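# Move all red foam blocks onto the desk

## Task

Carry every red foam block in the room onto the desk, leaving all other objects where they sit on shelves, tables or counters. At the finish the coffee table must still stand upright and the robot must not have fallen or be left leaning; a block counts only if it rests on the desk by itself, not held there by the robot.

## Robot and tools

Robot: TidyBot++, a mobile base 0.54 m long, 0.50 m wide and 0.38 m high on four powered casters. It carries one seven-joint arm with a two-finger gripper. The shoulder sits 0.12 m ahead of the base centre and 0.68 m above the floor. There are two cameras: base_camera is fixed on the base, and wrist_camera looks along the hand.

Frames: the base frame has its origin on the floor below the base centre, with x forward, y left and z up. hand_pose is reported in this frame and gives the point midway between the finger pads. Its z axis runs out along the fingers and the fingers close along its y axis. The odometry frame is the base frame as it was at the start of the scene. Heading is positive to the left and runs from -3.142 to 3.142. base_tilt is in degrees, positive when the robot leans forward or right. Wheel slip is counted as travel, and odometry drifts by a few cm and some degrees over many moves.

Tool execute_actions: takes actions, a list holding one action (or none, which only reports state and images), plus optional cameras (base_camera, wrist_camera or all; leaving it out or giving null returns all, and [] returns none). An action may contain:
- base: exactly one relative move measured from the base's current position. translate_m is a straight move in metres, forward positive, -2 to 2. strafe_m is a sideways move in metres, left positive, -2 to 2. rotate_rad is a turn in radians, counter-clockwise from above positive, -6.3 to 6.3. Any move needing more than 8.667 s is refused.
- joints: absolute joint targets by name, in radians. joint_1_rad turns the arm about the vertical; any angle, positive clockwise from above, which is the opposite sense to rotate_rad. joint_2_rad is the shoulder, -2.249 to 2.249. joint_3_rad rolls the upper arm; any angle, nominal 3.14. joint_4_rad is the elbow, -2.579 to 2.579. joint_5_rad rolls the forearm; any angle. joint_6_rad is the wrist, -2.099 to 2.099. joint_7_rad rolls the hand; any angle, and at 1.57 with the hand down the fingers open left and right. gripper_pos runs from 0 (open, about 85 mm gap) to 1 (closed); the gap is roughly 85*(1-gripper_pos) mm. Joints marked any angle take the shorter way, so turn them in steps under half a turn. The done tolerance is about 0.039 rad for joints 1-4 and 0.056 rad for joints 5-7.
- speeds: caps on top speed for this action only. translate_m and strafe_m take 0.05-0.5 m/s, and rotate_rad takes 0.1-1.57 rad/s. The defaults are the highest values.
All motions in one action start together. An action lasts at most 15 s. An unknown key or out-of-range value rejects the whole call and nothing moves. A joint or base left out of an action can keep pushing toward its earlier target. If a result reports a stop, the remaining calls in that reply are skipped.

Arm geometry: the upper arm is 0.42 m, the forearm 0.31 m, and the hand 0.31 m to the hand point. With joint_1=0, joint_3=3.14 and joint_5=0 the arm stays in the x-z plane. Measured from vertical (forward positive), the upper arm is at j2, the forearm at j2-j4, and the hand at j2-j4-j6. The forward reach from the shoulder is the sum of length*sin(angle), and the height is the sum of length*cos(angle). With the hand pointing straight down it reaches at most about 0.94 m above the floor, and less when stretched out. At the start the arm is folded with the hand down, sticking up to 0.08 m past the base front, with the elbow up to 1.15 m high. Closed fingertips reach about 20 mm beyond the hand point.

Other tools: wait(seconds 0-10) gives no new command and then reports. zoom_image(camera, region [x0,y0,x1,y1] in pixels, at most 504x504) magnifies the latest image. base_camera images are 644x364 and wrist_camera images are 644x476 (fisheye). finished_scene(scene) ends the scene once the last command has been held, and cannot be undone.

Result lines: base_status and joint_status report how each motion ended. done means the target was reached; for the base it only means the wheels turned the full amount, so a blocked base may report done while short of the target. off_target means it stopped away from the target and may still be pushing. contact_stop and time_out mean the target was dropped and the position is held. joint command not followed, with a cause, means a self-collision check withheld the arm targets; the affected joints show not_followed and may be retried later. The gripper still acts. At gripper_pos 1, done means nothing is held, and off_target together with a reading means an object is between the fingers. motor_effort gives percent of maximum, with the peak in brackets; it is noisy. ARM HIT means a hard hit against the base or the arm itself. on_its_own lists motion that was not commanded. MOTOR HOT appears from 60 C; at 75 C an OVER-TEMPERATURE FAULT lets the arm sag and joints show limit_stop_at_motor_heat, so resend the targets.

Accuracy: friction leaves joints a little off target, and the hand ends 1-2 cm away from where it should be. To correct, send last command + (desired - read). Do not do this while holding a load, since commanding the read angle can make the arm sink. Loads cause sag. Check the real hand position in the camera images.

Avoid: driving while the arm is caught above about 0.8 m (tip-over), sideways pushes on a raised hand, and driving the arm into objects. A torque fault (joints 1-4 at 104.5 N m, 5-7 at 51.3 N m) halts the arm for 10 s. Also avoid dropping or slamming objects, knocking the coffee table, disturbing other furniture items, and ending with the robot tilted. Place blocks so they rest freely on the desk, then release and withdraw. Loose objects may occasionally get nudged by outside pushes. The robot holds its last command while you think.

Each tool is called after "Request:" by a JSON object that holds its "op" and its "data", one argument or row to a line.

## Session

Request:
{"op": "execute_actions", "data": {
  "actions": []
}}

Scene clock: 0.00 s.
base_odometry: x=+0.000 y=+0.000 heading=+0.000 (m, m, rad; odometry frame)
base_tilt: forward=-0.6 right=-0.2 (deg)
base_status: not commanded
joint_positions: joint_1_rad=-0.021 joint_2_rad=-0.391 joint_3_rad=+3.092 joint_4_rad=-2.517 joint_5_rad=+0.058 joint_6_rad=-0.858 joint_7_rad=+1.627 gripper_pos=+0.000
joint_status: not commanded
motor_effort: joint_1_rad=+1 joint_2_rad=+1 joint_3_rad=+1 joint_4_rad=+12 joint_5_rad=+0 joint_6_rad=-1 joint_7_rad=+1 (%)
hand_pose: x=+0.2750 y=-0.0036 z=+0.5980 quat_wxyz=(+0.032, +0.993, +0.079, +0.079) (m; base frame)
pictures: base_camera, wrist_camera
Images, in order (width x height): base_camera 644x364, wrist_camera 644x476.

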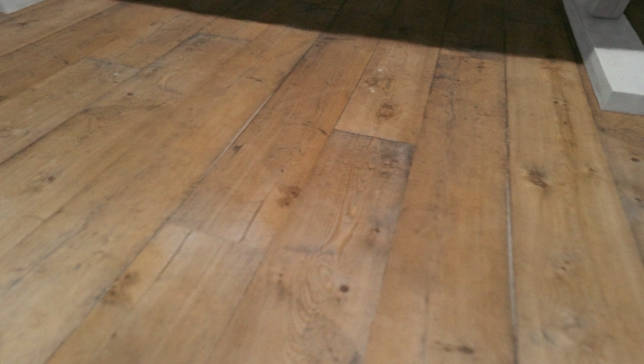

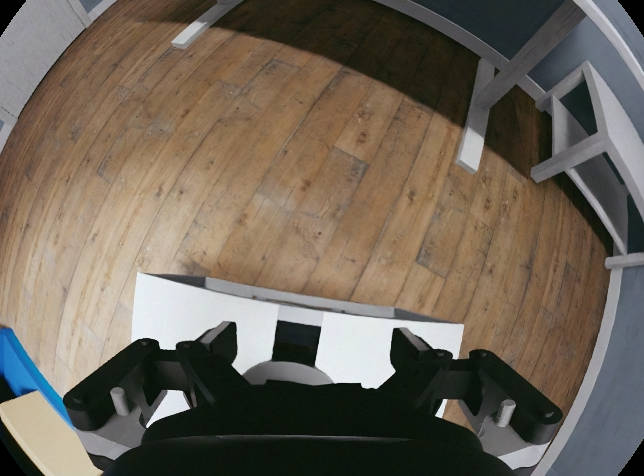

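Request:
{"op": "execute_actions", "data": {
  "actions": [
    {"joints":{"joint_2_rad":-0.5,"joint_4_rad":-1.3,"joint_6_rad":-1.3,"joint_7_rad":1.57}}
  ],
  "cameras": ["wrist_camera"]
}}

Request:
{"op": "execute_actions", "data": {
  "actions": [
    {"joints":{"joint_1_rad":-1.6}}
  ],
  "cameras": ["wrist_camera"]
}}

Request:
{"op": "execute_actions", "data": {
  "actions": [
    {"joints":{"joint_1_rad":-3.2}}
  ],
  "cameras": ["wrist_camera"]
}}

Request:
{"op": "execute_actions", "data": {
  "actions": [
    {"joints":{"joint_1_rad":-4.7}}
  ],
  "cameras": ["wrist_camera"]
}}

Scene clock: 4.67 s.
base_odometry: x=+0.000 y=+0.000 heading=+0.000 (m, m, rad; odometry frame)
base_tilt: forward=-0.6 right=-0.2 (deg)
base_status: not commanded
joint_positions: joint_1_rad=-0.021 joint_2_rad=-0.492 joint_3_rad=+3.092 joint_4_rad=-1.319 joint_5_rad=+0.058 joint_6_rad=-1.259 joint_7_rad=+1.590 gripper_pos=+0.000
joint_status: all done
motor_effort: joint_1_rad=+1(1) joint_2_rad=+0(7) joint_3_rad=+1(1) joint_4_rad=+19(22) joint_5_rad=-1(1) joint_6_rad=+7(7) joint_7_rad=+1(1) (%)
hand_pose: x=+0.4218 y=+0.0135 z=+1.1120 quat_wxyz=(+0.027, +0.863, +0.036, +0.504) (m; base frame)
pictures: wrist_camera
camera_calibration (this result's frames):
wrist_camera: T_world_to_cam=[[0.0225993, -0.990828, 0.133225, -0.151798], [-0.476576, -0.12782, -0.869791, 1.23165], [0.878843, -0.043835, -0.475094, 0.28784], [0, 0, 0, 1]] pos_world=[0.337441, 0.0196423, 1.22826]
Images, in order (width x height): wrist_camera 644x476.

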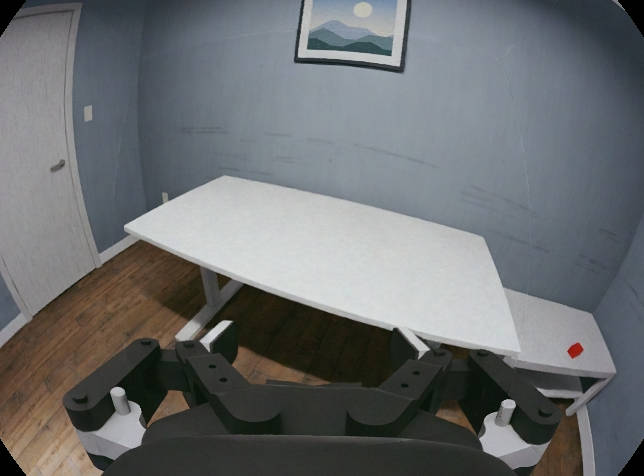

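Scene clock: 7.47 s.
base_odometry: x=+0.000 y=+0.000 heading=+0.000 (m, m, rad; odometry frame)
base_tilt: forward=-0.6 right=-0.2 (deg)
base_status: not commanded
joint_positions: joint_1_rad=-1.582 joint_2_rad=-0.492 joint_3_rad=+3.092 joint_4_rad=-1.319 joint_5_rad=+0.058 joint_6_rad=-1.259 joint_7_rad=+1.590 gripper_pos=+0.000
joint_status: all done
motor_effort: joint_1_rad=+1(1) joint_2_rad=+0(1) joint_3_rad=+2(2) joint_4_rad=+19(20) joint_5_rad=-1(1) joint_6_rad=+7(8) joint_7_rad=+1(2) (%)
hand_pose: x=+0.1083 y=+0.3029 z=+1.1120 quat_wxyz=(-0.335, +0.588, +0.632, +0.377) (m; base frame)
pictures: wrist_camera
camera_calibration (this result's frames):
wrist_camera: T_world_to_cam=[[0.990994, 0.0134633, 0.133224, -0.267037], [0.123421, -0.477737, -0.86979, 1.16025], [0.051936, 0.8784, -0.475097, 0.386246], [0, 0, 0, 1]] pos_world=[0.101373, 0.218613, 1.22826]
Images, in order (width x height): wrist_camera 644x476.

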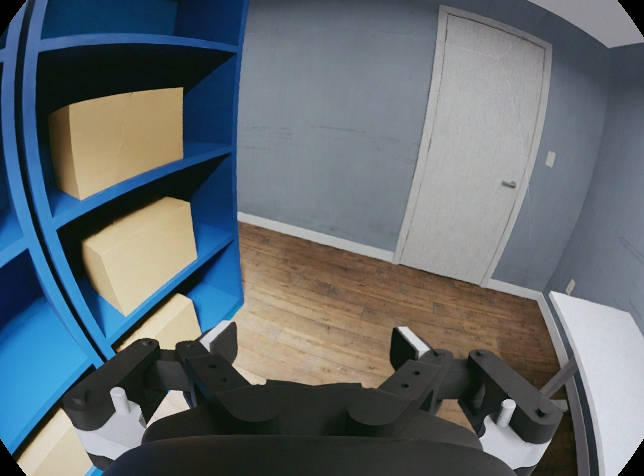

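Scene clock: 10.27 s.
base_odometry: x=+0.000 y=+0.000 heading=+0.000 (m, m, rad; odometry frame)
base_tilt: forward=-0.7 right=-0.2 (deg)
base_status: not commanded
joint_positions: joint_1_rad=-3.182 joint_2_rad=-0.492 joint_3_rad=+3.092 joint_4_rad=-1.319 joint_5_rad=+0.058 joint_6_rad=-1.259 joint_7_rad=+1.590 gripper_pos=+0.000
joint_status: all done
motor_effort: joint_1_rad=+1(0) joint_2_rad=+1(0) joint_3_rad=+1(2) joint_4_rad=+20(20) joint_5_rad=+0(0) joint_6_rad=+7(7) joint_7_rad=+1(1) (%)
hand_pose: x=-0.1835 y=-0.0195 z=+1.1120 quat_wxyz=(-0.504, -0.044, +0.862, +0.022) (m; base frame)
pictures: wrist_camera
camera_calibration (this result's frames):
wrist_camera: T_world_to_cam=[[-0.0424714, 0.990175, 0.133224, -0.144054], [0.473919, 0.137355, -0.86979, 1.11854], [-0.879543, 0.0261963, -0.475097, 0.497092], [0, 0, 0, 1]] pos_world=[-0.0990033, -0.0240203, 1.22826]
Images, in order (width x height): wrist_camera 644x476.

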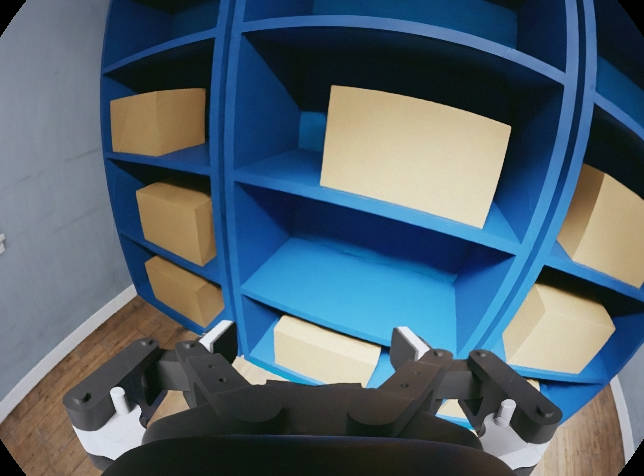

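Scene clock: 13.00 s.
base_odometry: x=+0.000 y=+0.000 heading=+0.000 (m, m, rad; odometry frame)
base_tilt: forward=-0.6 right=-0.2 (deg)
base_status: not commanded
joint_positions: joint_1_rad=-4.682 joint_2_rad=-0.492 joint_3_rad=+3.092 joint_4_rad=-1.319 joint_5_rad=+0.058 joint_6_rad=-1.259 joint_7_rad=+1.590 gripper_pos=+0.000
joint_status: all done
motor_effort: joint_1_rad=+1(1) joint_2_rad=+0(0) joint_3_rad=+1(2) joint_4_rad=+19(20) joint_5_rad=+0(0) joint_6_rad=+7(7) joint_7_rad=+2(1) (%)
hand_pose: x=+0.1171 y=-0.3031 z=+1.1120 quat_wxyz=(-0.384, -0.620, +0.601, -0.327) (m; base frame)
pictures: wrist_camera
camera_calibration (this result's frames):
wrist_camera: T_world_to_cam=[[-0.990697, 0.027756, 0.133224, -0.0312152], [-0.103448, 0.482459, -0.869789, 1.18725], [-0.0884171, -0.875479, -0.475099, 0.402951], [0, 0, 0, 1]] pos_world=[0.127522, -0.219157, 1.22826]
Images, in order (width x height): wrist_camera 644x476.

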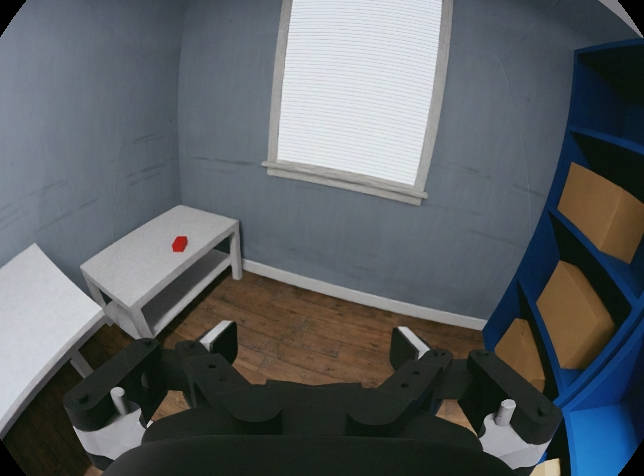

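Request:
{"op": "execute_actions", "data": {
  "actions": [
    {"base":{"rotate_rad":-0.35},"joints":{"joint_1_rad":0,"joint_6_rad":-1.5,"joint_3_rad":3.19,"joint_5_rad":-0.05}}
  ],
  "cameras": []
}}

Request:
{"op": "execute_actions", "data": {
  "actions": [
    {"base":{"strafe_m":-1.09}}
  ]
}}

Scene clock: 20.13 s.
base_odometry: x=+0.000 y=+0.000 heading=-0.350 (m, m, rad; odometry frame)
base_tilt: forward=-0.6 right=-0.2 (deg)
base_status: done
joint_positions: joint_1_rad=-6.265 joint_2_rad=-0.493 joint_3_rad=+3.167 joint_4_rad=-1.319 joint_5_rad=-0.021 joint_6_rad=-1.459 joint_7_rad=+1.590 gripper_pos=+0.000
joint_status: all done
motor_effort: joint_1_rad=+0(0) joint_2_rad=+1(3) joint_3_rad=+1(2) joint_4_rad=+18(19) joint_5_rad=-1(0) joint_6_rad=+6(8) joint_7_rad=+2(2) (%)
hand_pose: x=+0.3861 y=-0.0077 z=+1.0617 quat_wxyz=(+0.003, -0.910, +0.009, -0.415) (m; base frame)
pictures: none
No camera images: the call's "cameras" was empty. Leave "cameras" out to get every camera's image.

Scene clock: 23.73 s.
base_odometry: x=-0.373 y=-1.024 heading=-0.350 (m, m, rad; odometry frame)
base_tilt: forward=-0.6 right=-0.2 (deg)
base_status: done
joint_positions: joint_1_rad=-6.265 joint_2_rad=-0.493 joint_3_rad=+3.176 joint_4_rad=-1.319 joint_5_rad=-0.025 joint_6_rad=-1.460 joint_7_rad=+1.590 gripper_pos=+0.000
joint_status: not commanded
motor_effort: joint_1_rad=+1(1) joint_2_rad=+1(2) joint_3_rad=+1(3) joint_4_rad=+19(19) joint_5_rad=-1(2) joint_6_rad=+6(6) joint_7_rad=+2(1) (%)
hand_pose: x=+0.3861 y=-0.0100 z=+1.0617 quat_wxyz=(+0.005, -0.910, +0.013, -0.415) (m; base frame)
pictures: base_camera, wrist_camera
camera_calibration (this result's frames):
wrist_camera: T_world_to_cam=[[-0.0194403, -0.999316, 0.0314679, -0.0433296], [-0.644651, -0.0115294, -0.76439, 1.12202], [0.76423, -0.0351458, -0.643986, 0.517959], [0, 0, 0, 1]] pos_world=[0.32663, -0.0121597, 1.19258]
Images, in order (width x height): base_camera 644x364, wrist_camera 644x476.

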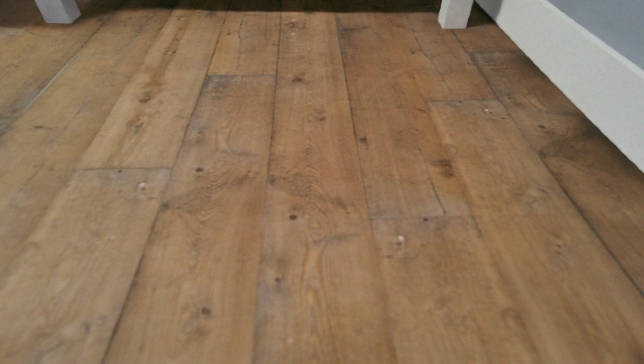

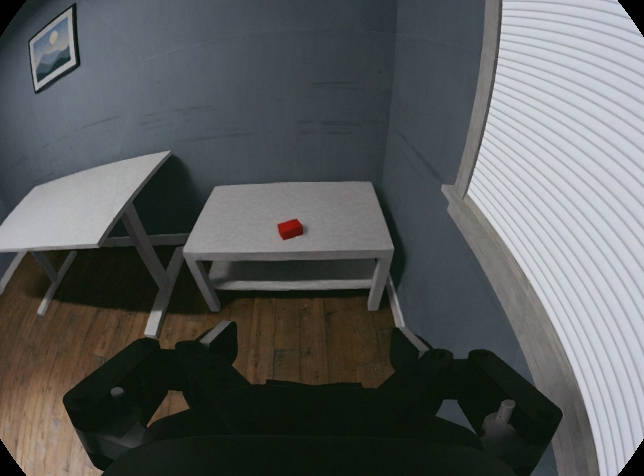

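Request:
{"op": "execute_actions", "data": {
  "actions": [
    {"base":{"strafe_m":0.09},"joints":{"joint_2_rad":0.3,"joint_4_rad":-1.45,"joint_1_rad":-0.02,"joint_3_rad":3.12,"joint_5_rad":0.0}}
  ],
  "cameras": []
}}

Request:
{"op": "execute_actions", "data": {
  "actions": [
    {"base":{"translate_m":0.65},"joints":{"joint_2_rad":0.55,"joint_6_rad":-1.14}}
  ]
}}

Scene clock: 29.20 s.
base_odometry: x=-0.343 y=-0.940 heading=-0.350 (m, m, rad; odometry frame)
base_tilt: forward=-0.6 right=-0.2 (deg)
base_status: done
joint_positions: joint_1_rad=-6.283 joint_2_rad=+0.299 joint_3_rad=+3.142 joint_4_rad=-1.427 joint_5_rad=-0.025 joint_6_rad=-1.460 joint_7_rad=+1.590 gripper_pos=+0.000
joint_status: all done
motor_effort: joint_1_rad=+1(2) joint_2_rad=-30(31) joint_3_rad=+0(3) joint_4_rad=+18(21) joint_5_rad=-1(2) joint_6_rad=-1(6) joint_7_rad=+0(1) (%)
hand_pose: x=+0.5396 y=+0.0088 z=+0.7243 quat_wxyz=(+0.013, -1.000, -0.007, +0.022) (m; base frame)
pictures: none
No camera images: the call's "cameras" was empty. Leave "cameras" out to get every camera's image.

Scene clock: 31.87 s.
base_odometry: x=+0.268 y=-1.163 heading=-0.350 (m, m, rad; odometry frame)
base_tilt: forward=-0.6 right=-0.2 (deg)
base_status: done
joint_positions: joint_1_rad=-6.284 joint_2_rad=+0.555 joint_3_rad=+3.141 joint_4_rad=-1.434 joint_5_rad=-0.025 joint_6_rad=-1.175 joint_7_rad=+1.590 gripper_pos=+0.000
joint_status: all done
motor_effort: joint_1_rad=+1(0) joint_2_rad=-38(40) joint_3_rad=+0(0) joint_4_rad=+17(20) joint_5_rad=-1(2) joint_6_rad=-1(0) joint_7_rad=+1(2) (%)
hand_pose: x=+0.6210 y=+0.0092 z=+0.6006 quat_wxyz=(+0.012, -1.000, -0.005, +0.011) (m; base frame)
pictures: base_camera, wrist_camera
camera_calibration (this result's frames):
wrist_camera: T_world_to_cam=[[0.0494384, -0.998727, 0.00998804, -0.034996], [-0.998754, -0.0493667, 0.0073013, 0.678022], [-0.00679893, -0.0103366, -0.999923, 0.734456], [0, 0, 0, 1]] pos_world=[0.683901, 0.00611202, 0.729799]
Images, in order (width x height): base_camera 644x364, wrist_camera 644x476.

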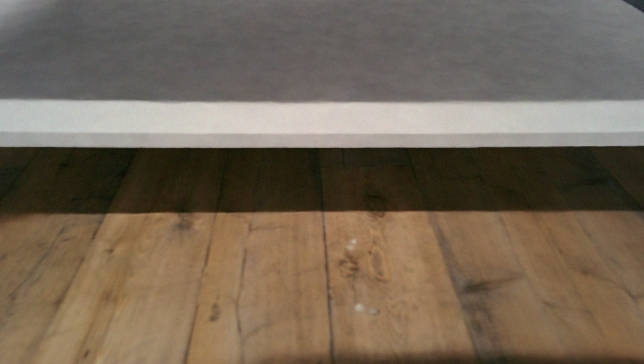

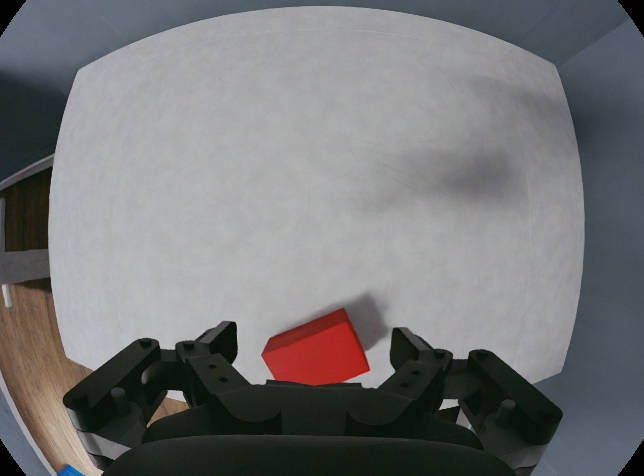

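Request:
{"op": "execute_actions", "data": {
  "actions": [
    {"base":{"translate_m":-0.04},"joints":{"joint_7_rad":0.41,"joint_2_rad":0.62,"joint_4_rad":-1.57,"joint_6_rad":-0.92}}
  ],
  "cameras": ["wrist_camera"]
}}

Scene clock: 36.27 s.
base_odometry: x=+0.230 y=-1.149 heading=-0.350 (m, m, rad; odometry frame)
base_tilt: forward=-0.6 right=-0.2 (deg)
base_status: done
joint_positions: joint_1_rad=-6.284 joint_2_rad=+0.613 joint_3_rad=+3.141 joint_4_rad=-1.549 joint_5_rad=-0.025 joint_6_rad=-0.958 joint_7_rad=+0.410 gripper_pos=+0.000
joint_status: all done
motor_effort: joint_1_rad=+1(0) joint_2_rad=-38(40) joint_3_rad=+0(1) joint_4_rad=+16(18) joint_5_rad=-1(1) joint_6_rad=+0(0) joint_7_rad=+2(2) (%)
hand_pose: x=+0.6286 y=+0.0086 z=+0.5394 quat_wxyz=(+0.015, -0.833, +0.554, -0.003) (m; base frame)
pictures: wrist_camera
camera_calibration (this result's frames):
wrist_camera: T_world_to_cam=[[-0.906482, -0.422191, 0.00677934, 0.562316], [-0.422219, 0.906488, -0.00339014, 0.321154], [-0.0047141, -0.00593547, -0.999971, 0.672049], [0, 0, 0, 1]] pos_world=[0.648494, -0.0497288, 0.669306]
Images, in order (width x height): wrist_camera 644x476.

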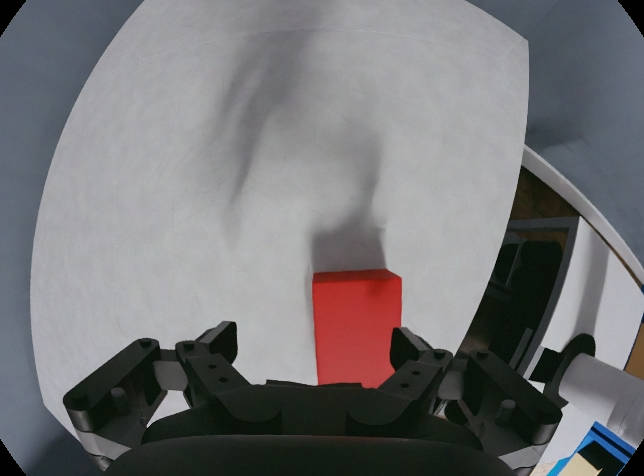

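Request:
{"op": "execute_actions", "data": {
  "actions": [
    {"base":{"translate_m":-0.024}}
  ],
  "cameras": []
}}

Request:
{"op": "execute_actions", "data": {
  "actions": [
    {"joints":{"joint_2_rad":0.72,"joint_4_rad":-1.635,"joint_6_rad":-0.78}}
  ],
  "cameras": ["wrist_camera"]
}}

Scene clock: 38.30 s.
base_odometry: x=+0.208 y=-1.141 heading=-0.350 (m, m, rad; odometry frame)
base_tilt: forward=-0.5 right=-0.2 (deg)
base_status: done
joint_positions: joint_1_rad=-6.284 joint_2_rad=+0.615 joint_3_rad=+3.141 joint_4_rad=-1.554 joint_5_rad=-0.025 joint_6_rad=-0.957 joint_7_rad=+0.410 gripper_pos=+0.000
joint_status: not commanded
motor_effort: joint_1_rad=+1(1) joint_2_rad=-38(40) joint_3_rad=+0(0) joint_4_rad=+15(17) joint_5_rad=-1(1) joint_6_rad=-1(0) joint_7_rad=+1(1) (%)
hand_pose: x=+0.6263 y=+0.0086 z=+0.5372 quat_wxyz=(+0.013, -0.833, +0.554, -0.001) (m; base frame)
pictures: none
No camera images: the call's "cameras" was empty. Leave "cameras" out to get every camera's image.

Scene clock: 39.50 s.
base_odometry: x=+0.208 y=-1.141 heading=-0.350 (m, m, rad; odometry frame)
base_tilt: forward=-0.6 right=-0.2 (deg)
base_status: not commanded
joint_positions: joint_1_rad=-6.284 joint_2_rad=+0.724 joint_3_rad=+3.141 joint_4_rad=-1.618 joint_5_rad=-0.025 joint_6_rad=-0.817 joint_7_rad=+0.410 gripper_pos=+0.000
joint_status: all done
motor_effort: joint_1_rad=+1(1) joint_2_rad=-40(43) joint_3_rad=+0(0) joint_4_rad=+13(16) joint_5_rad=-1(0) joint_6_rad=-1(1) joint_7_rad=+2(1) (%)
hand_pose: x=+0.6178 y=+0.0079 z=+0.4669 quat_wxyz=(+0.003, -0.832, +0.555, +0.012) (m; base frame)
pictures: wrist_camera
camera_calibration (this result's frames):
wrist_camera: T_world_to_cam=[[-0.906717, -0.419606, 0.0423766, 0.536209], [-0.419548, 0.90767, 0.0106736, 0.308741], [-0.0429427, -0.00810116, -0.999045, 0.622691], [0, 0, 0, 1]] pos_world=[0.642461, -0.050194, 0.596078]
Images, in order (width x height): wrist_camera 644x476.

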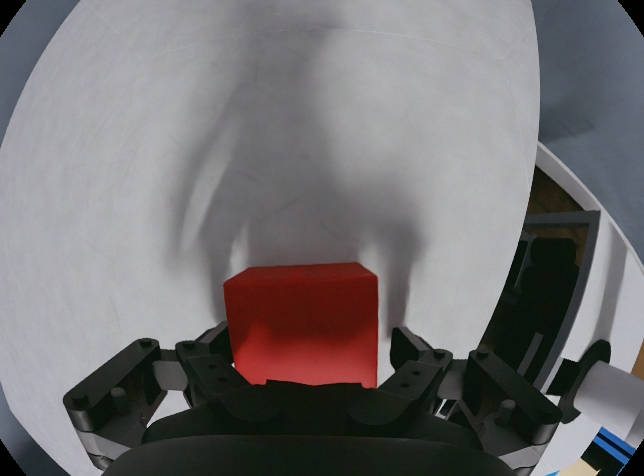

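Request:
{"op": "execute_actions", "data": {
  "actions": [
    {"joints":{"gripper_pos":1}}
  ],
  "cameras": []
}}

Request:
{"op": "execute_actions", "data": {
  "actions": [
    {"joints":{"joint_2_rad":0.4}}
  ],
  "cameras": []
}}

Request:
{"op": "execute_actions", "data": {
  "actions": [
    {"base":{"translate_m":-0.65},"joints":{"joint_2_rad":0.15,"joint_4_rad":-1.2,"joint_6_rad":-1.2,"joint_7_rad":1.57}}
  ],
  "cameras": []
}}

Request:
{"op": "execute_actions", "data": {
  "actions": [
    {"base":{"strafe_m":0.9}}
  ]
}}

Scene clock: 44.53 s.
base_odometry: x=+0.208 y=-1.141 heading=-0.350 (m, m, rad; odometry frame)
base_tilt: forward=-0.6 right=-0.2 (deg)
base_status: not commanded
joint_positions: joint_1_rad=-6.285 joint_2_rad=+0.717 joint_3_rad=+3.140 joint_4_rad=-1.619 joint_5_rad=-0.025 joint_6_rad=-0.814 joint_7_rad=+0.410 gripper_pos=+0.373
joint_status: gripper_pos off_target (ended at +0.373, target +1.000)
motor_effort: joint_1_rad=+0(1) joint_2_rad=-39(40) joint_3_rad=+0(0) joint_4_rad=+13(14) joint_5_rad=-1(0) joint_6_rad=-1(4) joint_7_rad=+1(1) (%)
hand_pose: x=+0.6196 y=+0.0087 z=+0.4700 quat_wxyz=(+0.006, -0.832, +0.555, +0.009) (m; base frame)
pictures: none
No camera images: the call's "cameras" was empty. Leave "cameras" out to get every camera's image.

Scene clock: 46.13 s.
base_odometry: x=+0.208 y=-1.141 heading=-0.350 (m, m, rad; odometry frame)
base_tilt: forward=-0.6 right=-0.2 (deg)
base_status: not commanded
joint_positions: joint_1_rad=-6.285 joint_2_rad=+0.399 joint_3_rad=+3.140 joint_4_rad=-1.619 joint_5_rad=-0.025 joint_6_rad=-0.814 joint_7_rad=+0.410 gripper_pos=+0.373
joint_status: all done
motor_effort: joint_1_rad=+1(1) joint_2_rad=-34(42) joint_3_rad=+0(0) joint_4_rad=+19(19) joint_5_rad=-1(1) joint_6_rad=+2(3) joint_7_rad=+1(1) (%)
hand_pose: x=+0.6608 y=+0.0087 z=+0.6373 quat_wxyz=(+0.094, -0.823, +0.547, -0.123) (m; base frame)
pictures: none
No camera images: the call's "cameras" was empty. Leave "cameras" out to get every camera's image.

Scene clock: 48.90 s.
base_odometry: x=-0.403 y=-0.918 heading=-0.350 (m, m, rad; odometry frame)
base_tilt: forward=-0.6 right=-0.2 (deg)
base_status: done
joint_positions: joint_1_rad=-6.287 joint_2_rad=+0.146 joint_3_rad=+3.139 joint_4_rad=-1.219 joint_5_rad=-0.025 joint_6_rad=-1.167 joint_7_rad=+1.556 gripper_pos=+0.373
joint_status: all done
motor_effort: joint_1_rad=+1(0) joint_2_rad=-28(40) joint_3_rad=+0(1) joint_4_rad=+23(22) joint_5_rad=-2(1) joint_6_rad=+4(5) joint_7_rad=+1(1) (%)
hand_pose: x=+0.6661 y=+0.0122 z=+0.9071 quat_wxyz=(+0.016, -0.954, +0.005, -0.300) (m; base frame)
pictures: none
No camera images: the call's "cameras" was empty. Leave "cameras" out to get every camera's image.

Scene clock: 52.07 s.
base_odometry: x=-0.095 y=-0.072 heading=-0.350 (m, m, rad; odometry frame)
base_tilt: forward=-0.6 right=-0.2 (deg)
base_status: done
joint_positions: joint_1_rad=-6.294 joint_2_rad=+0.146 joint_3_rad=+3.133 joint_4_rad=-1.219 joint_5_rad=-0.024 joint_6_rad=-1.167 joint_7_rad=+1.556 gripper_pos=+0.373
joint_status: not commanded
motor_effort: joint_1_rad=+1(2) joint_2_rad=-28(29) joint_3_rad=+1(2) joint_4_rad=+22(23) joint_5_rad=-1(2) joint_6_rad=+4(5) joint_7_rad=+1(1) (%)
hand_pose: x=+0.6658 y=+0.0181 z=+0.9071 quat_wxyz=(+0.017, -0.954, -0.001, -0.300) (m; base frame)
pictures: base_camera, wrist_camera
camera_calibration (this result's frames):
wrist_camera: T_world_to_cam=[[0.0234833, -0.999567, 0.017714, -0.0210495], [-0.811304, -0.0294078, -0.583884, 1.13207], [0.584152, -0.000659915, -0.811644, 0.476912], [0, 0, 0, 1]] pos_world=[0.640362, 0.0125662, 1.04846]
Images, in order (width x height): base_camera 644x364, wrist_camera 644x476.

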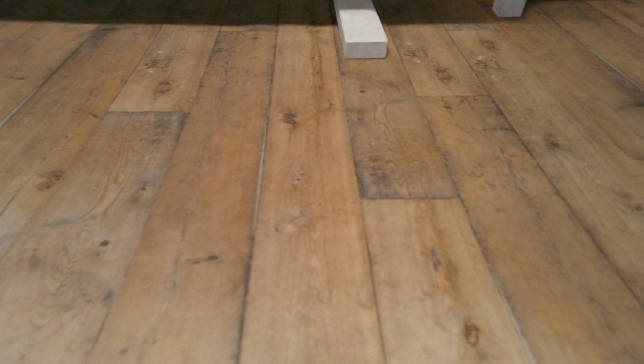

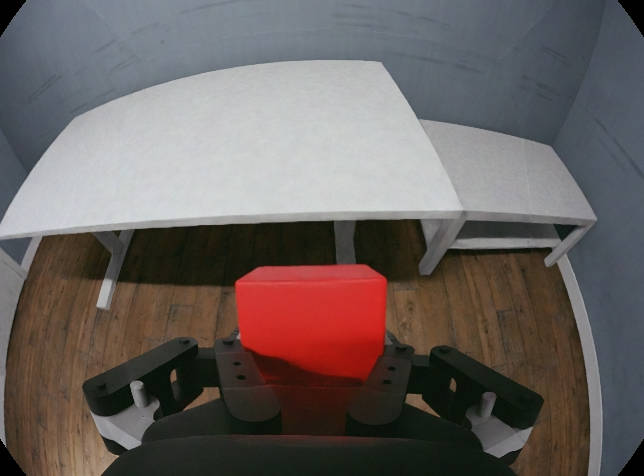

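Request:
{"op": "execute_actions", "data": {
  "actions": [
    {"base":{"translate_m":0.45},"joints":{"joint_2_rad":0.24,"joint_6_rad":-1.4}}
  ]
}}

Scene clock: 55.83 s.
base_odometry: x=+0.328 y=-0.226 heading=-0.349 (m, m, rad; odometry frame)
base_tilt: forward=-0.6 right=-0.2 (deg)
base_status: done
joint_positions: joint_1_rad=-6.294 joint_2_rad=+0.246 joint_3_rad=+3.133 joint_4_rad=-1.217 joint_5_rad=-0.024 joint_6_rad=-1.372 joint_7_rad=+1.556 gripper_pos=+0.373
joint_status: all done
motor_effort: joint_1_rad=+1(0) joint_2_rad=-30(33) joint_3_rad=+1(0) joint_4_rad=+21(23) joint_5_rad=-1(2) joint_6_rad=+2(5) joint_7_rad=+1(2) (%)
hand_pose: x=+0.6278 y=+0.0178 z=+0.8271 quat_wxyz=(+0.015, -0.988, -0.001, -0.153) (m; base frame)
pictures: base_camera, wrist_camera
camera_calibration (this result's frames):
wrist_camera: T_world_to_cam=[[0.0336144, -0.999328, 0.0146483, -0.0229414], [-0.94817, -0.0365206, -0.315657, 0.918679], [0.31598, -0.00327844, -0.94876, 0.716067], [0, 0, 0, 1]] pos_world=[0.645573, 0.0129723, 0.969699]
Images, in order (width x height): base_camera 644x364, wrist_camera 644x476.

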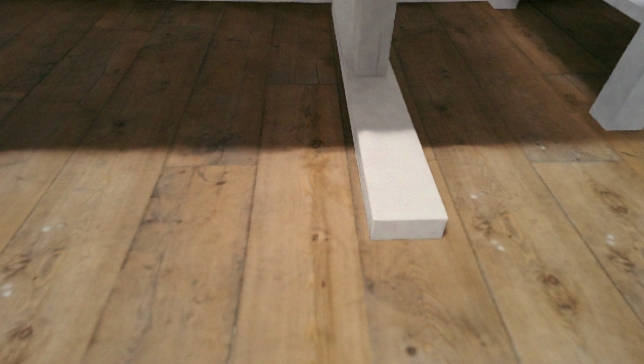

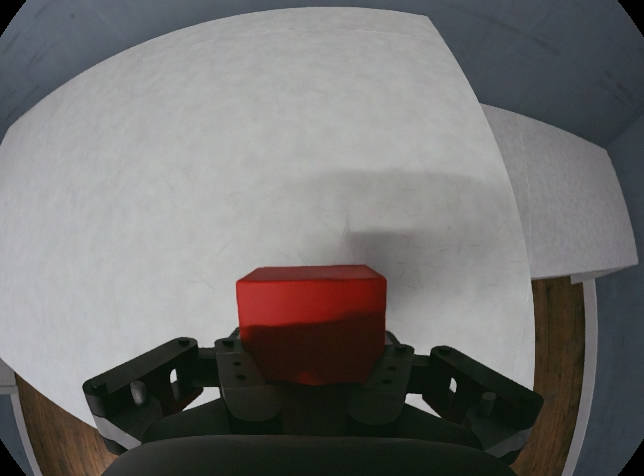

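Request:
{"op": "execute_actions", "data": {
  "actions": [
    {"base":{"translate_m":0.08},"joints":{"joint_2_rad":0.34}}
  ],
  "cameras": ["wrist_camera"]
}}

Scene clock: 58.30 s.
base_odometry: x=+0.404 y=-0.254 heading=-0.349 (m, m, rad; odometry frame)
base_tilt: forward=-0.6 right=-0.2 (deg)
base_status: done
joint_positions: joint_1_rad=-6.294 joint_2_rad=+0.346 joint_3_rad=+3.133 joint_4_rad=-1.217 joint_5_rad=-0.024 joint_6_rad=-1.372 joint_7_rad=+1.556 gripper_pos=+0.373
joint_status: all done
motor_effort: joint_1_rad=+0(1) joint_2_rad=-33(40) joint_3_rad=+0(0) joint_4_rad=+20(22) joint_5_rad=-1(2) joint_6_rad=+1(3) joint_7_rad=+2(1) (%)
hand_pose: x=+0.6398 y=+0.0179 z=+0.7759 quat_wxyz=(+0.015, -0.995, -0.001, -0.103) (m; base frame)
pictures: wrist_camera
camera_calibration (this result's frames):
wrist_camera: T_world_to_cam=[[0.0349513, -0.999314, 0.0122641, -0.0214764], [-0.974795, -0.0367943, -0.220046, 0.85677], [0.220347, -0.00426404, -0.975412, 0.745548], [0, 0, 0, 1]] pos_world=[0.671647, 0.0132417, 0.91601]
Images, in order (width x height): wrist_camera 644x476.

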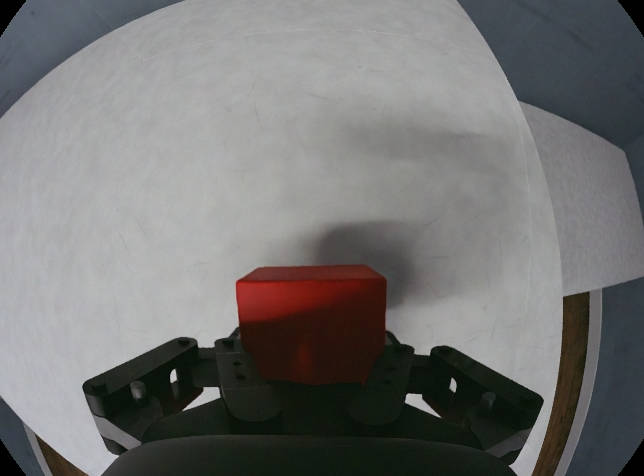

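Request:
{"op": "execute_actions", "data": {
  "actions": [
    {"joints":{"joint_2_rad":0.4}}
  ],
  "cameras": ["wrist_camera"]
}}

Scene clock: 59.93 s.
base_odometry: x=+0.403 y=-0.253 heading=-0.349 (m, m, rad; odometry frame)
base_tilt: forward=-0.6 right=-0.2 (deg)
base_status: not commanded
joint_positions: joint_1_rad=-6.294 joint_2_rad=+0.398 joint_3_rad=+3.133 joint_4_rad=-1.215 joint_5_rad=-0.024 joint_6_rad=-1.372 joint_7_rad=+1.556 gripper_pos=+0.373
joint_status: all done
motor_effort: joint_1_rad=+1(1) joint_2_rad=-35(37) joint_3_rad=+0(0) joint_4_rad=+20(21) joint_5_rad=-1(1) joint_6_rad=+1(2) joint_7_rad=+1(1) (%)
hand_pose: x=+0.6444 y=+0.0179 z=+0.7490 quat_wxyz=(+0.015, -0.997, +0.000, -0.078) (m; base frame)
pictures: wrist_camera
camera_calibration (this result's frames):
wrist_camera: T_world_to_cam=[[0.0355406, -0.999308, 0.0109829, -0.0206783], [-0.984747, -0.0368915, -0.170039, 0.824284], [0.170326, -0.00477215, -0.985376, 0.758023], [0, 0, 0, 1]] pos_world=[0.683335, 0.0133625, 0.887325]
Images, in order (width x height): wrist_camera 644x476.

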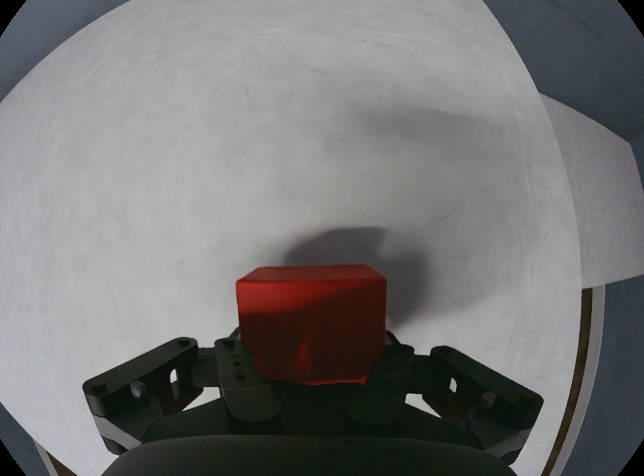

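Request:
{"op": "execute_actions", "data": {
  "actions": [
    {"joints":{"joint_2_rad":0.45}}
  ],
  "cameras": []
}}

Request:
{"op": "execute_actions", "data": {
  "actions": [
    {"joints":{"gripper_pos":0}}
  ],
  "cameras": []
}}

Request:
{"op": "execute_actions", "data": {
  "actions": [
    {"joints":{"joint_2_rad":0.15}}
  ]
}}

Scene clock: 62.00 s.
base_odometry: x=+0.403 y=-0.253 heading=-0.349 (m, m, rad; odometry frame)
base_tilt: forward=-0.6 right=-0.2 (deg)
base_status: not commanded
joint_positions: joint_1_rad=-6.294 joint_2_rad=+0.405 joint_3_rad=+3.133 joint_4_rad=-1.209 joint_5_rad=-0.024 joint_6_rad=-1.377 joint_7_rad=+1.556 gripper_pos=+0.373
joint_status: joint_2_rad off_target (ended at +0.405, target +0.450)
motor_effort: joint_1_rad=+1(1) joint_2_rad=-28(35) joint_3_rad=+0(0) joint_4_rad=+17(20) joint_5_rad=-1(2) joint_6_rad=+3(4) joint_7_rad=+1(2) (%)
hand_pose: x=+0.6451 y=+0.0179 z=+0.7470 quat_wxyz=(+0.015, -0.997, +0.000, -0.075) (m; base frame)
pictures: none
No camera images: the call's "cameras" was empty. Leave "cameras" out to get every camera's image.

Scene clock: 63.10 s.
base_odometry: x=+0.403 y=-0.253 heading=-0.349 (m, m, rad; odometry frame)
base_tilt: forward=-0.6 right=-0.2 (deg)
base_status: not commanded
joint_positions: joint_1_rad=-6.294 joint_2_rad=+0.433 joint_3_rad=+3.133 joint_4_rad=-1.208 joint_5_rad=-0.024 joint_6_rad=-1.378 joint_7_rad=+1.556 gripper_pos=+0.000
joint_status: all done
motor_effort: joint_1_rad=+1(2) joint_2_rad=-34(37) joint_3_rad=+0(1) joint_4_rad=+19(20) joint_5_rad=-1(2) joint_6_rad=+1(4) joint_7_rad=+1(1) (%)
hand_pose: x=+0.6471 y=+0.0180 z=+0.7328 quat_wxyz=(+0.015, -0.998, +0.000, -0.061) (m; base frame)
pictures: none
No camera images: the call's "cameras" was empty. Leave "cameras" out to get every camera's image.

Scene clock: 64.73 s.
base_odometry: x=+0.403 y=-0.253 heading=-0.349 (m, m, rad; odometry frame)
base_tilt: forward=-0.6 right=-0.2 (deg)
base_status: not commanded
joint_positions: joint_1_rad=-6.294 joint_2_rad=+0.145 joint_3_rad=+3.133 joint_4_rad=-1.208 joint_5_rad=-0.024 joint_6_rad=-1.378 joint_7_rad=+1.556 gripper_pos=+0.000
joint_status: all done
motor_effort: joint_1_rad=+1(1) joint_2_rad=-26(40) joint_3_rad=+0(0) joint_4_rad=+21(21) joint_5_rad=-1(1) joint_6_rad=+3(3) joint_7_rad=+1(1) (%)
hand_pose: x=+0.6108 y=+0.0176 z=+0.8809 quat_wxyz=(+0.016, -0.979, -0.002, -0.204) (m; base frame)
pictures: base_camera, wrist_camera
camera_calibration (this result's frames):
wrist_camera: T_world_to_cam=[[0.0321448, -0.999338, 0.017019, -0.0245018], [-0.910187, -0.0363039, -0.412604, 0.981768], [0.412948, -0.00222745, -0.910752, 0.679749], [0, 0, 0, 1]] pos_world=[0.613679, 0.0126705, 1.02458]
Images, in order (width x height): base_camera 644x364, wrist_camera 644x476.

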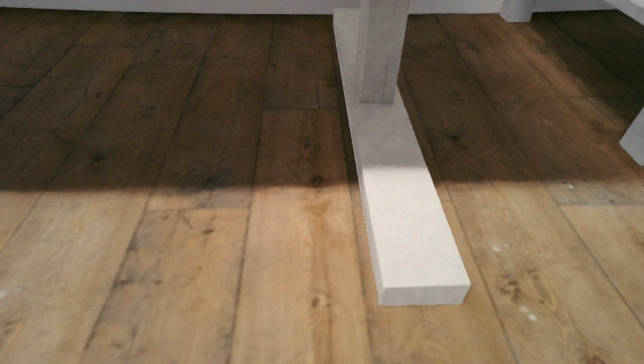

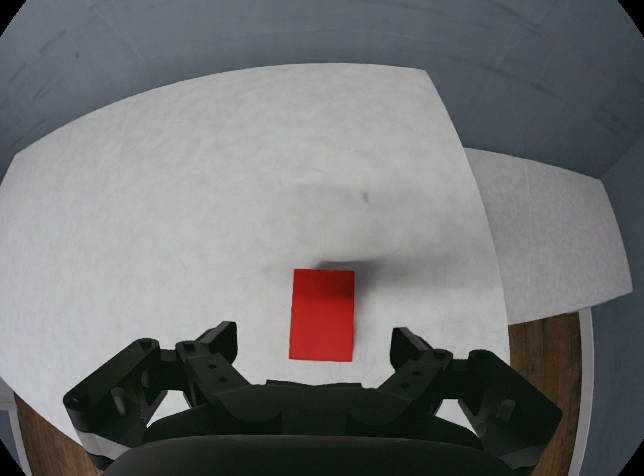

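Request:
{"op": "execute_actions", "data": {
  "actions": [
    {"base":{"translate_m":-0.5}}
  ],
  "cameras": []
}}

Request:
{"op": "execute_actions", "data": {
  "actions": [
    {"joints":{"joint_1_rad":0.7,"joint_2_rad":0.3,"joint_4_rad":-2.5,"joint_6_rad":1.0}}
  ],
  "cameras": ["wrist_camera"]
}}

Request:
{"op": "execute_actions", "data": {
  "actions": [
    {"joints":{"joint_1_rad":2.2}}
  ],
  "cameras": ["wrist_camera"]
}}

Request:
{"op": "execute_actions", "data": {
  "actions": [
    {"joints":{"joint_1_rad":4.3}}
  ],
  "cameras": ["wrist_camera"]
}}

Scene clock: 69.30 s.
base_odometry: x=-0.067 y=-0.082 heading=-0.349 (m, m, rad; odometry frame)
base_tilt: forward=-0.6 right=-0.2 (deg)
base_status: done
joint_positions: joint_1_rad=-6.294 joint_2_rad=+0.144 joint_3_rad=+3.132 joint_4_rad=-1.208 joint_5_rad=-0.022 joint_6_rad=-1.378 joint_7_rad=+1.556 gripper_pos=+0.000
joint_status: not commanded
motor_effort: joint_1_rad=+1(2) joint_2_rad=-26(29) joint_3_rad=+0(2) joint_4_rad=+21(22) joint_5_rad=-1(2) joint_6_rad=+3(4) joint_7_rad=+1(2) (%)
hand_pose: x=+0.6106 y=+0.0180 z=+0.8812 quat_wxyz=(+0.015, -0.979, -0.003, -0.204) (m; base frame)
pictures: none
No camera images: the call's "cameras" was empty. Leave "cameras" out to get every camera's image.

Scene clock: 72.23 s.
base_odometry: x=-0.067 y=-0.082 heading=-0.349 (m, m, rad; odometry frame)
base_tilt: forward=-0.6 right=-0.1 (deg)
base_status: not commanded
joint_positions: joint_1_rad=-5.601 joint_2_rad=+0.285 joint_3_rad=+3.132 joint_4_rad=-2.477 joint_5_rad=-0.022 joint_6_rad=+0.963 joint_7_rad=+1.556 gripper_pos=+0.000
joint_status: all done
motor_effort: joint_1_rad=+1(1) joint_2_rad=-24(30) joint_3_rad=+0(0) joint_4_rad=+13(23) joint_5_rad=-1(0) joint_6_rad=+9(8) joint_7_rad=+1(1) (%)
hand_pose: x=+0.5368 y=-0.3385 z=+0.7231 quat_wxyz=(-0.203, -0.733, +0.274, -0.588) (m; base frame)
pictures: wrist_camera
camera_calibration (this result's frames):
wrist_camera: T_world_to_cam=[[-0.660302, -0.750717, 0.0206084, 0.0780056], [-0.172931, 0.125285, -0.976933, 0.903368], [0.730819, -0.648635, -0.212548, -0.328557], [0, 0, 0, 1]] pos_world=[0.447843, -0.267732, 0.811089]
Images, in order (width x height): wrist_camera 644x476.

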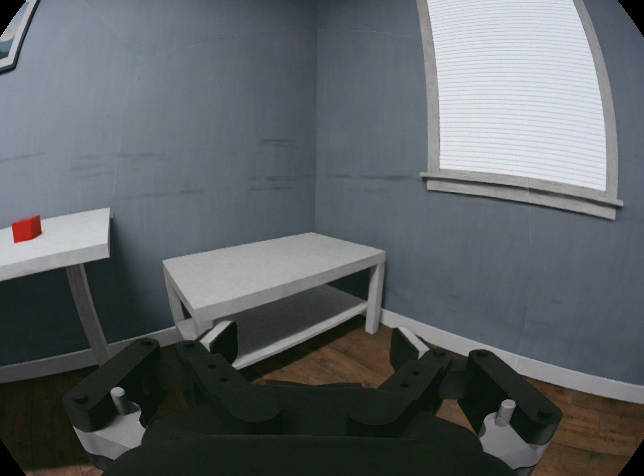

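Scene clock: 74.97 s.
base_odometry: x=-0.067 y=-0.082 heading=-0.349 (m, m, rad; odometry frame)
base_tilt: forward=-0.7 right=-0.2 (deg)
base_status: not commanded
joint_positions: joint_1_rad=-4.098 joint_2_rad=+0.288 joint_3_rad=+3.132 joint_4_rad=-2.477 joint_5_rad=-0.022 joint_6_rad=+0.963 joint_7_rad=+1.556 gripper_pos=+0.000
joint_status: all done
motor_effort: joint_1_rad=+1(0) joint_2_rad=-24(24) joint_3_rad=+1(1) joint_4_rad=+13(13) joint_5_rad=-1(1) joint_6_rad=+8(8) joint_7_rad=+2(2) (%)
hand_pose: x=-0.1904 y=-0.4400 z=+0.7214 quat_wxyz=(-0.549, -0.349, +0.702, -0.290) (m; base frame)
pictures: wrist_camera
camera_calibration (this result's frames):
wrist_camera: T_world_to_cam=[[-0.793894, 0.607703, 0.0207334, 0.0938178], [0.115033, 0.183584, -0.97625, 0.868635], [-0.597076, -0.772654, -0.215652, -0.168421], [0, 0, 0, 1]] pos_world=[-0.126, -0.346612, 0.809739]
Images, in order (width x height): wrist_camera 644x476.

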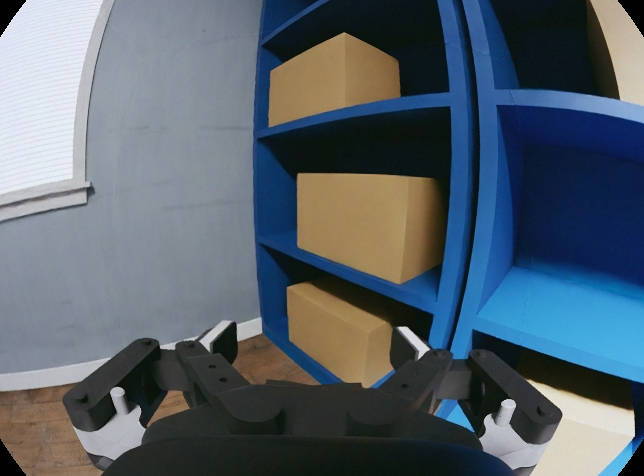

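Scene clock: 78.17 s.
base_odometry: x=-0.067 y=-0.082 heading=-0.349 (m, m, rad; odometry frame)
base_tilt: forward=-0.6 right=-0.2 (deg)
base_status: not commanded
joint_positions: joint_1_rad=-1.998 joint_2_rad=+0.289 joint_3_rad=+3.132 joint_4_rad=-2.477 joint_5_rad=-0.022 joint_6_rad=+0.963 joint_7_rad=+1.556 gripper_pos=+0.000
joint_status: all done
motor_effort: joint_1_rad=+1(0) joint_2_rad=-24(25) joint_3_rad=+0(1) joint_4_rad=+13(13) joint_5_rad=-1(1) joint_6_rad=+8(8) joint_7_rad=+2(2) (%)
hand_pose: x=-0.1046 y=+0.4892 z=+0.7209 quat_wxyz=(-0.525, +0.436, +0.652, +0.331) (m; base frame)
pictures: wrist_camera
camera_calibration (this result's frames):
wrist_camera: T_world_to_cam=[[0.925397, 0.378431, 0.0207673, -0.110801], [0.100729, -0.192753, -0.976064, 0.87021], [-0.36537, 0.905338, -0.216492, -0.195422], [0, 0, 0, 1]] pos_world=[-0.0565214, 0.386589, 0.809374]
Images, in order (width x height): wrist_camera 644x476.

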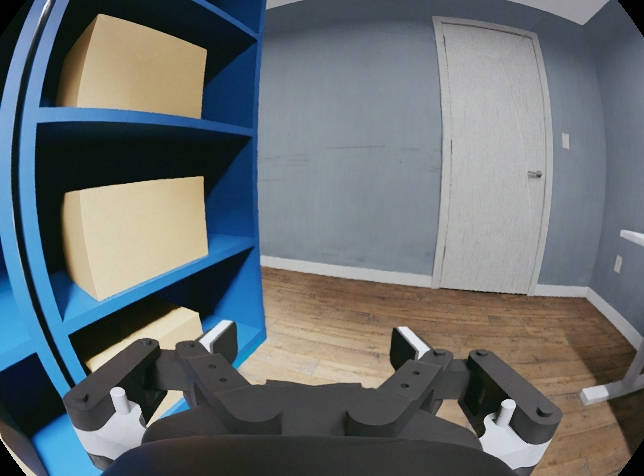

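Request:
{"op": "finished_scene", "data": {
  "scene": 1
}}

The scene is finished: the task was done.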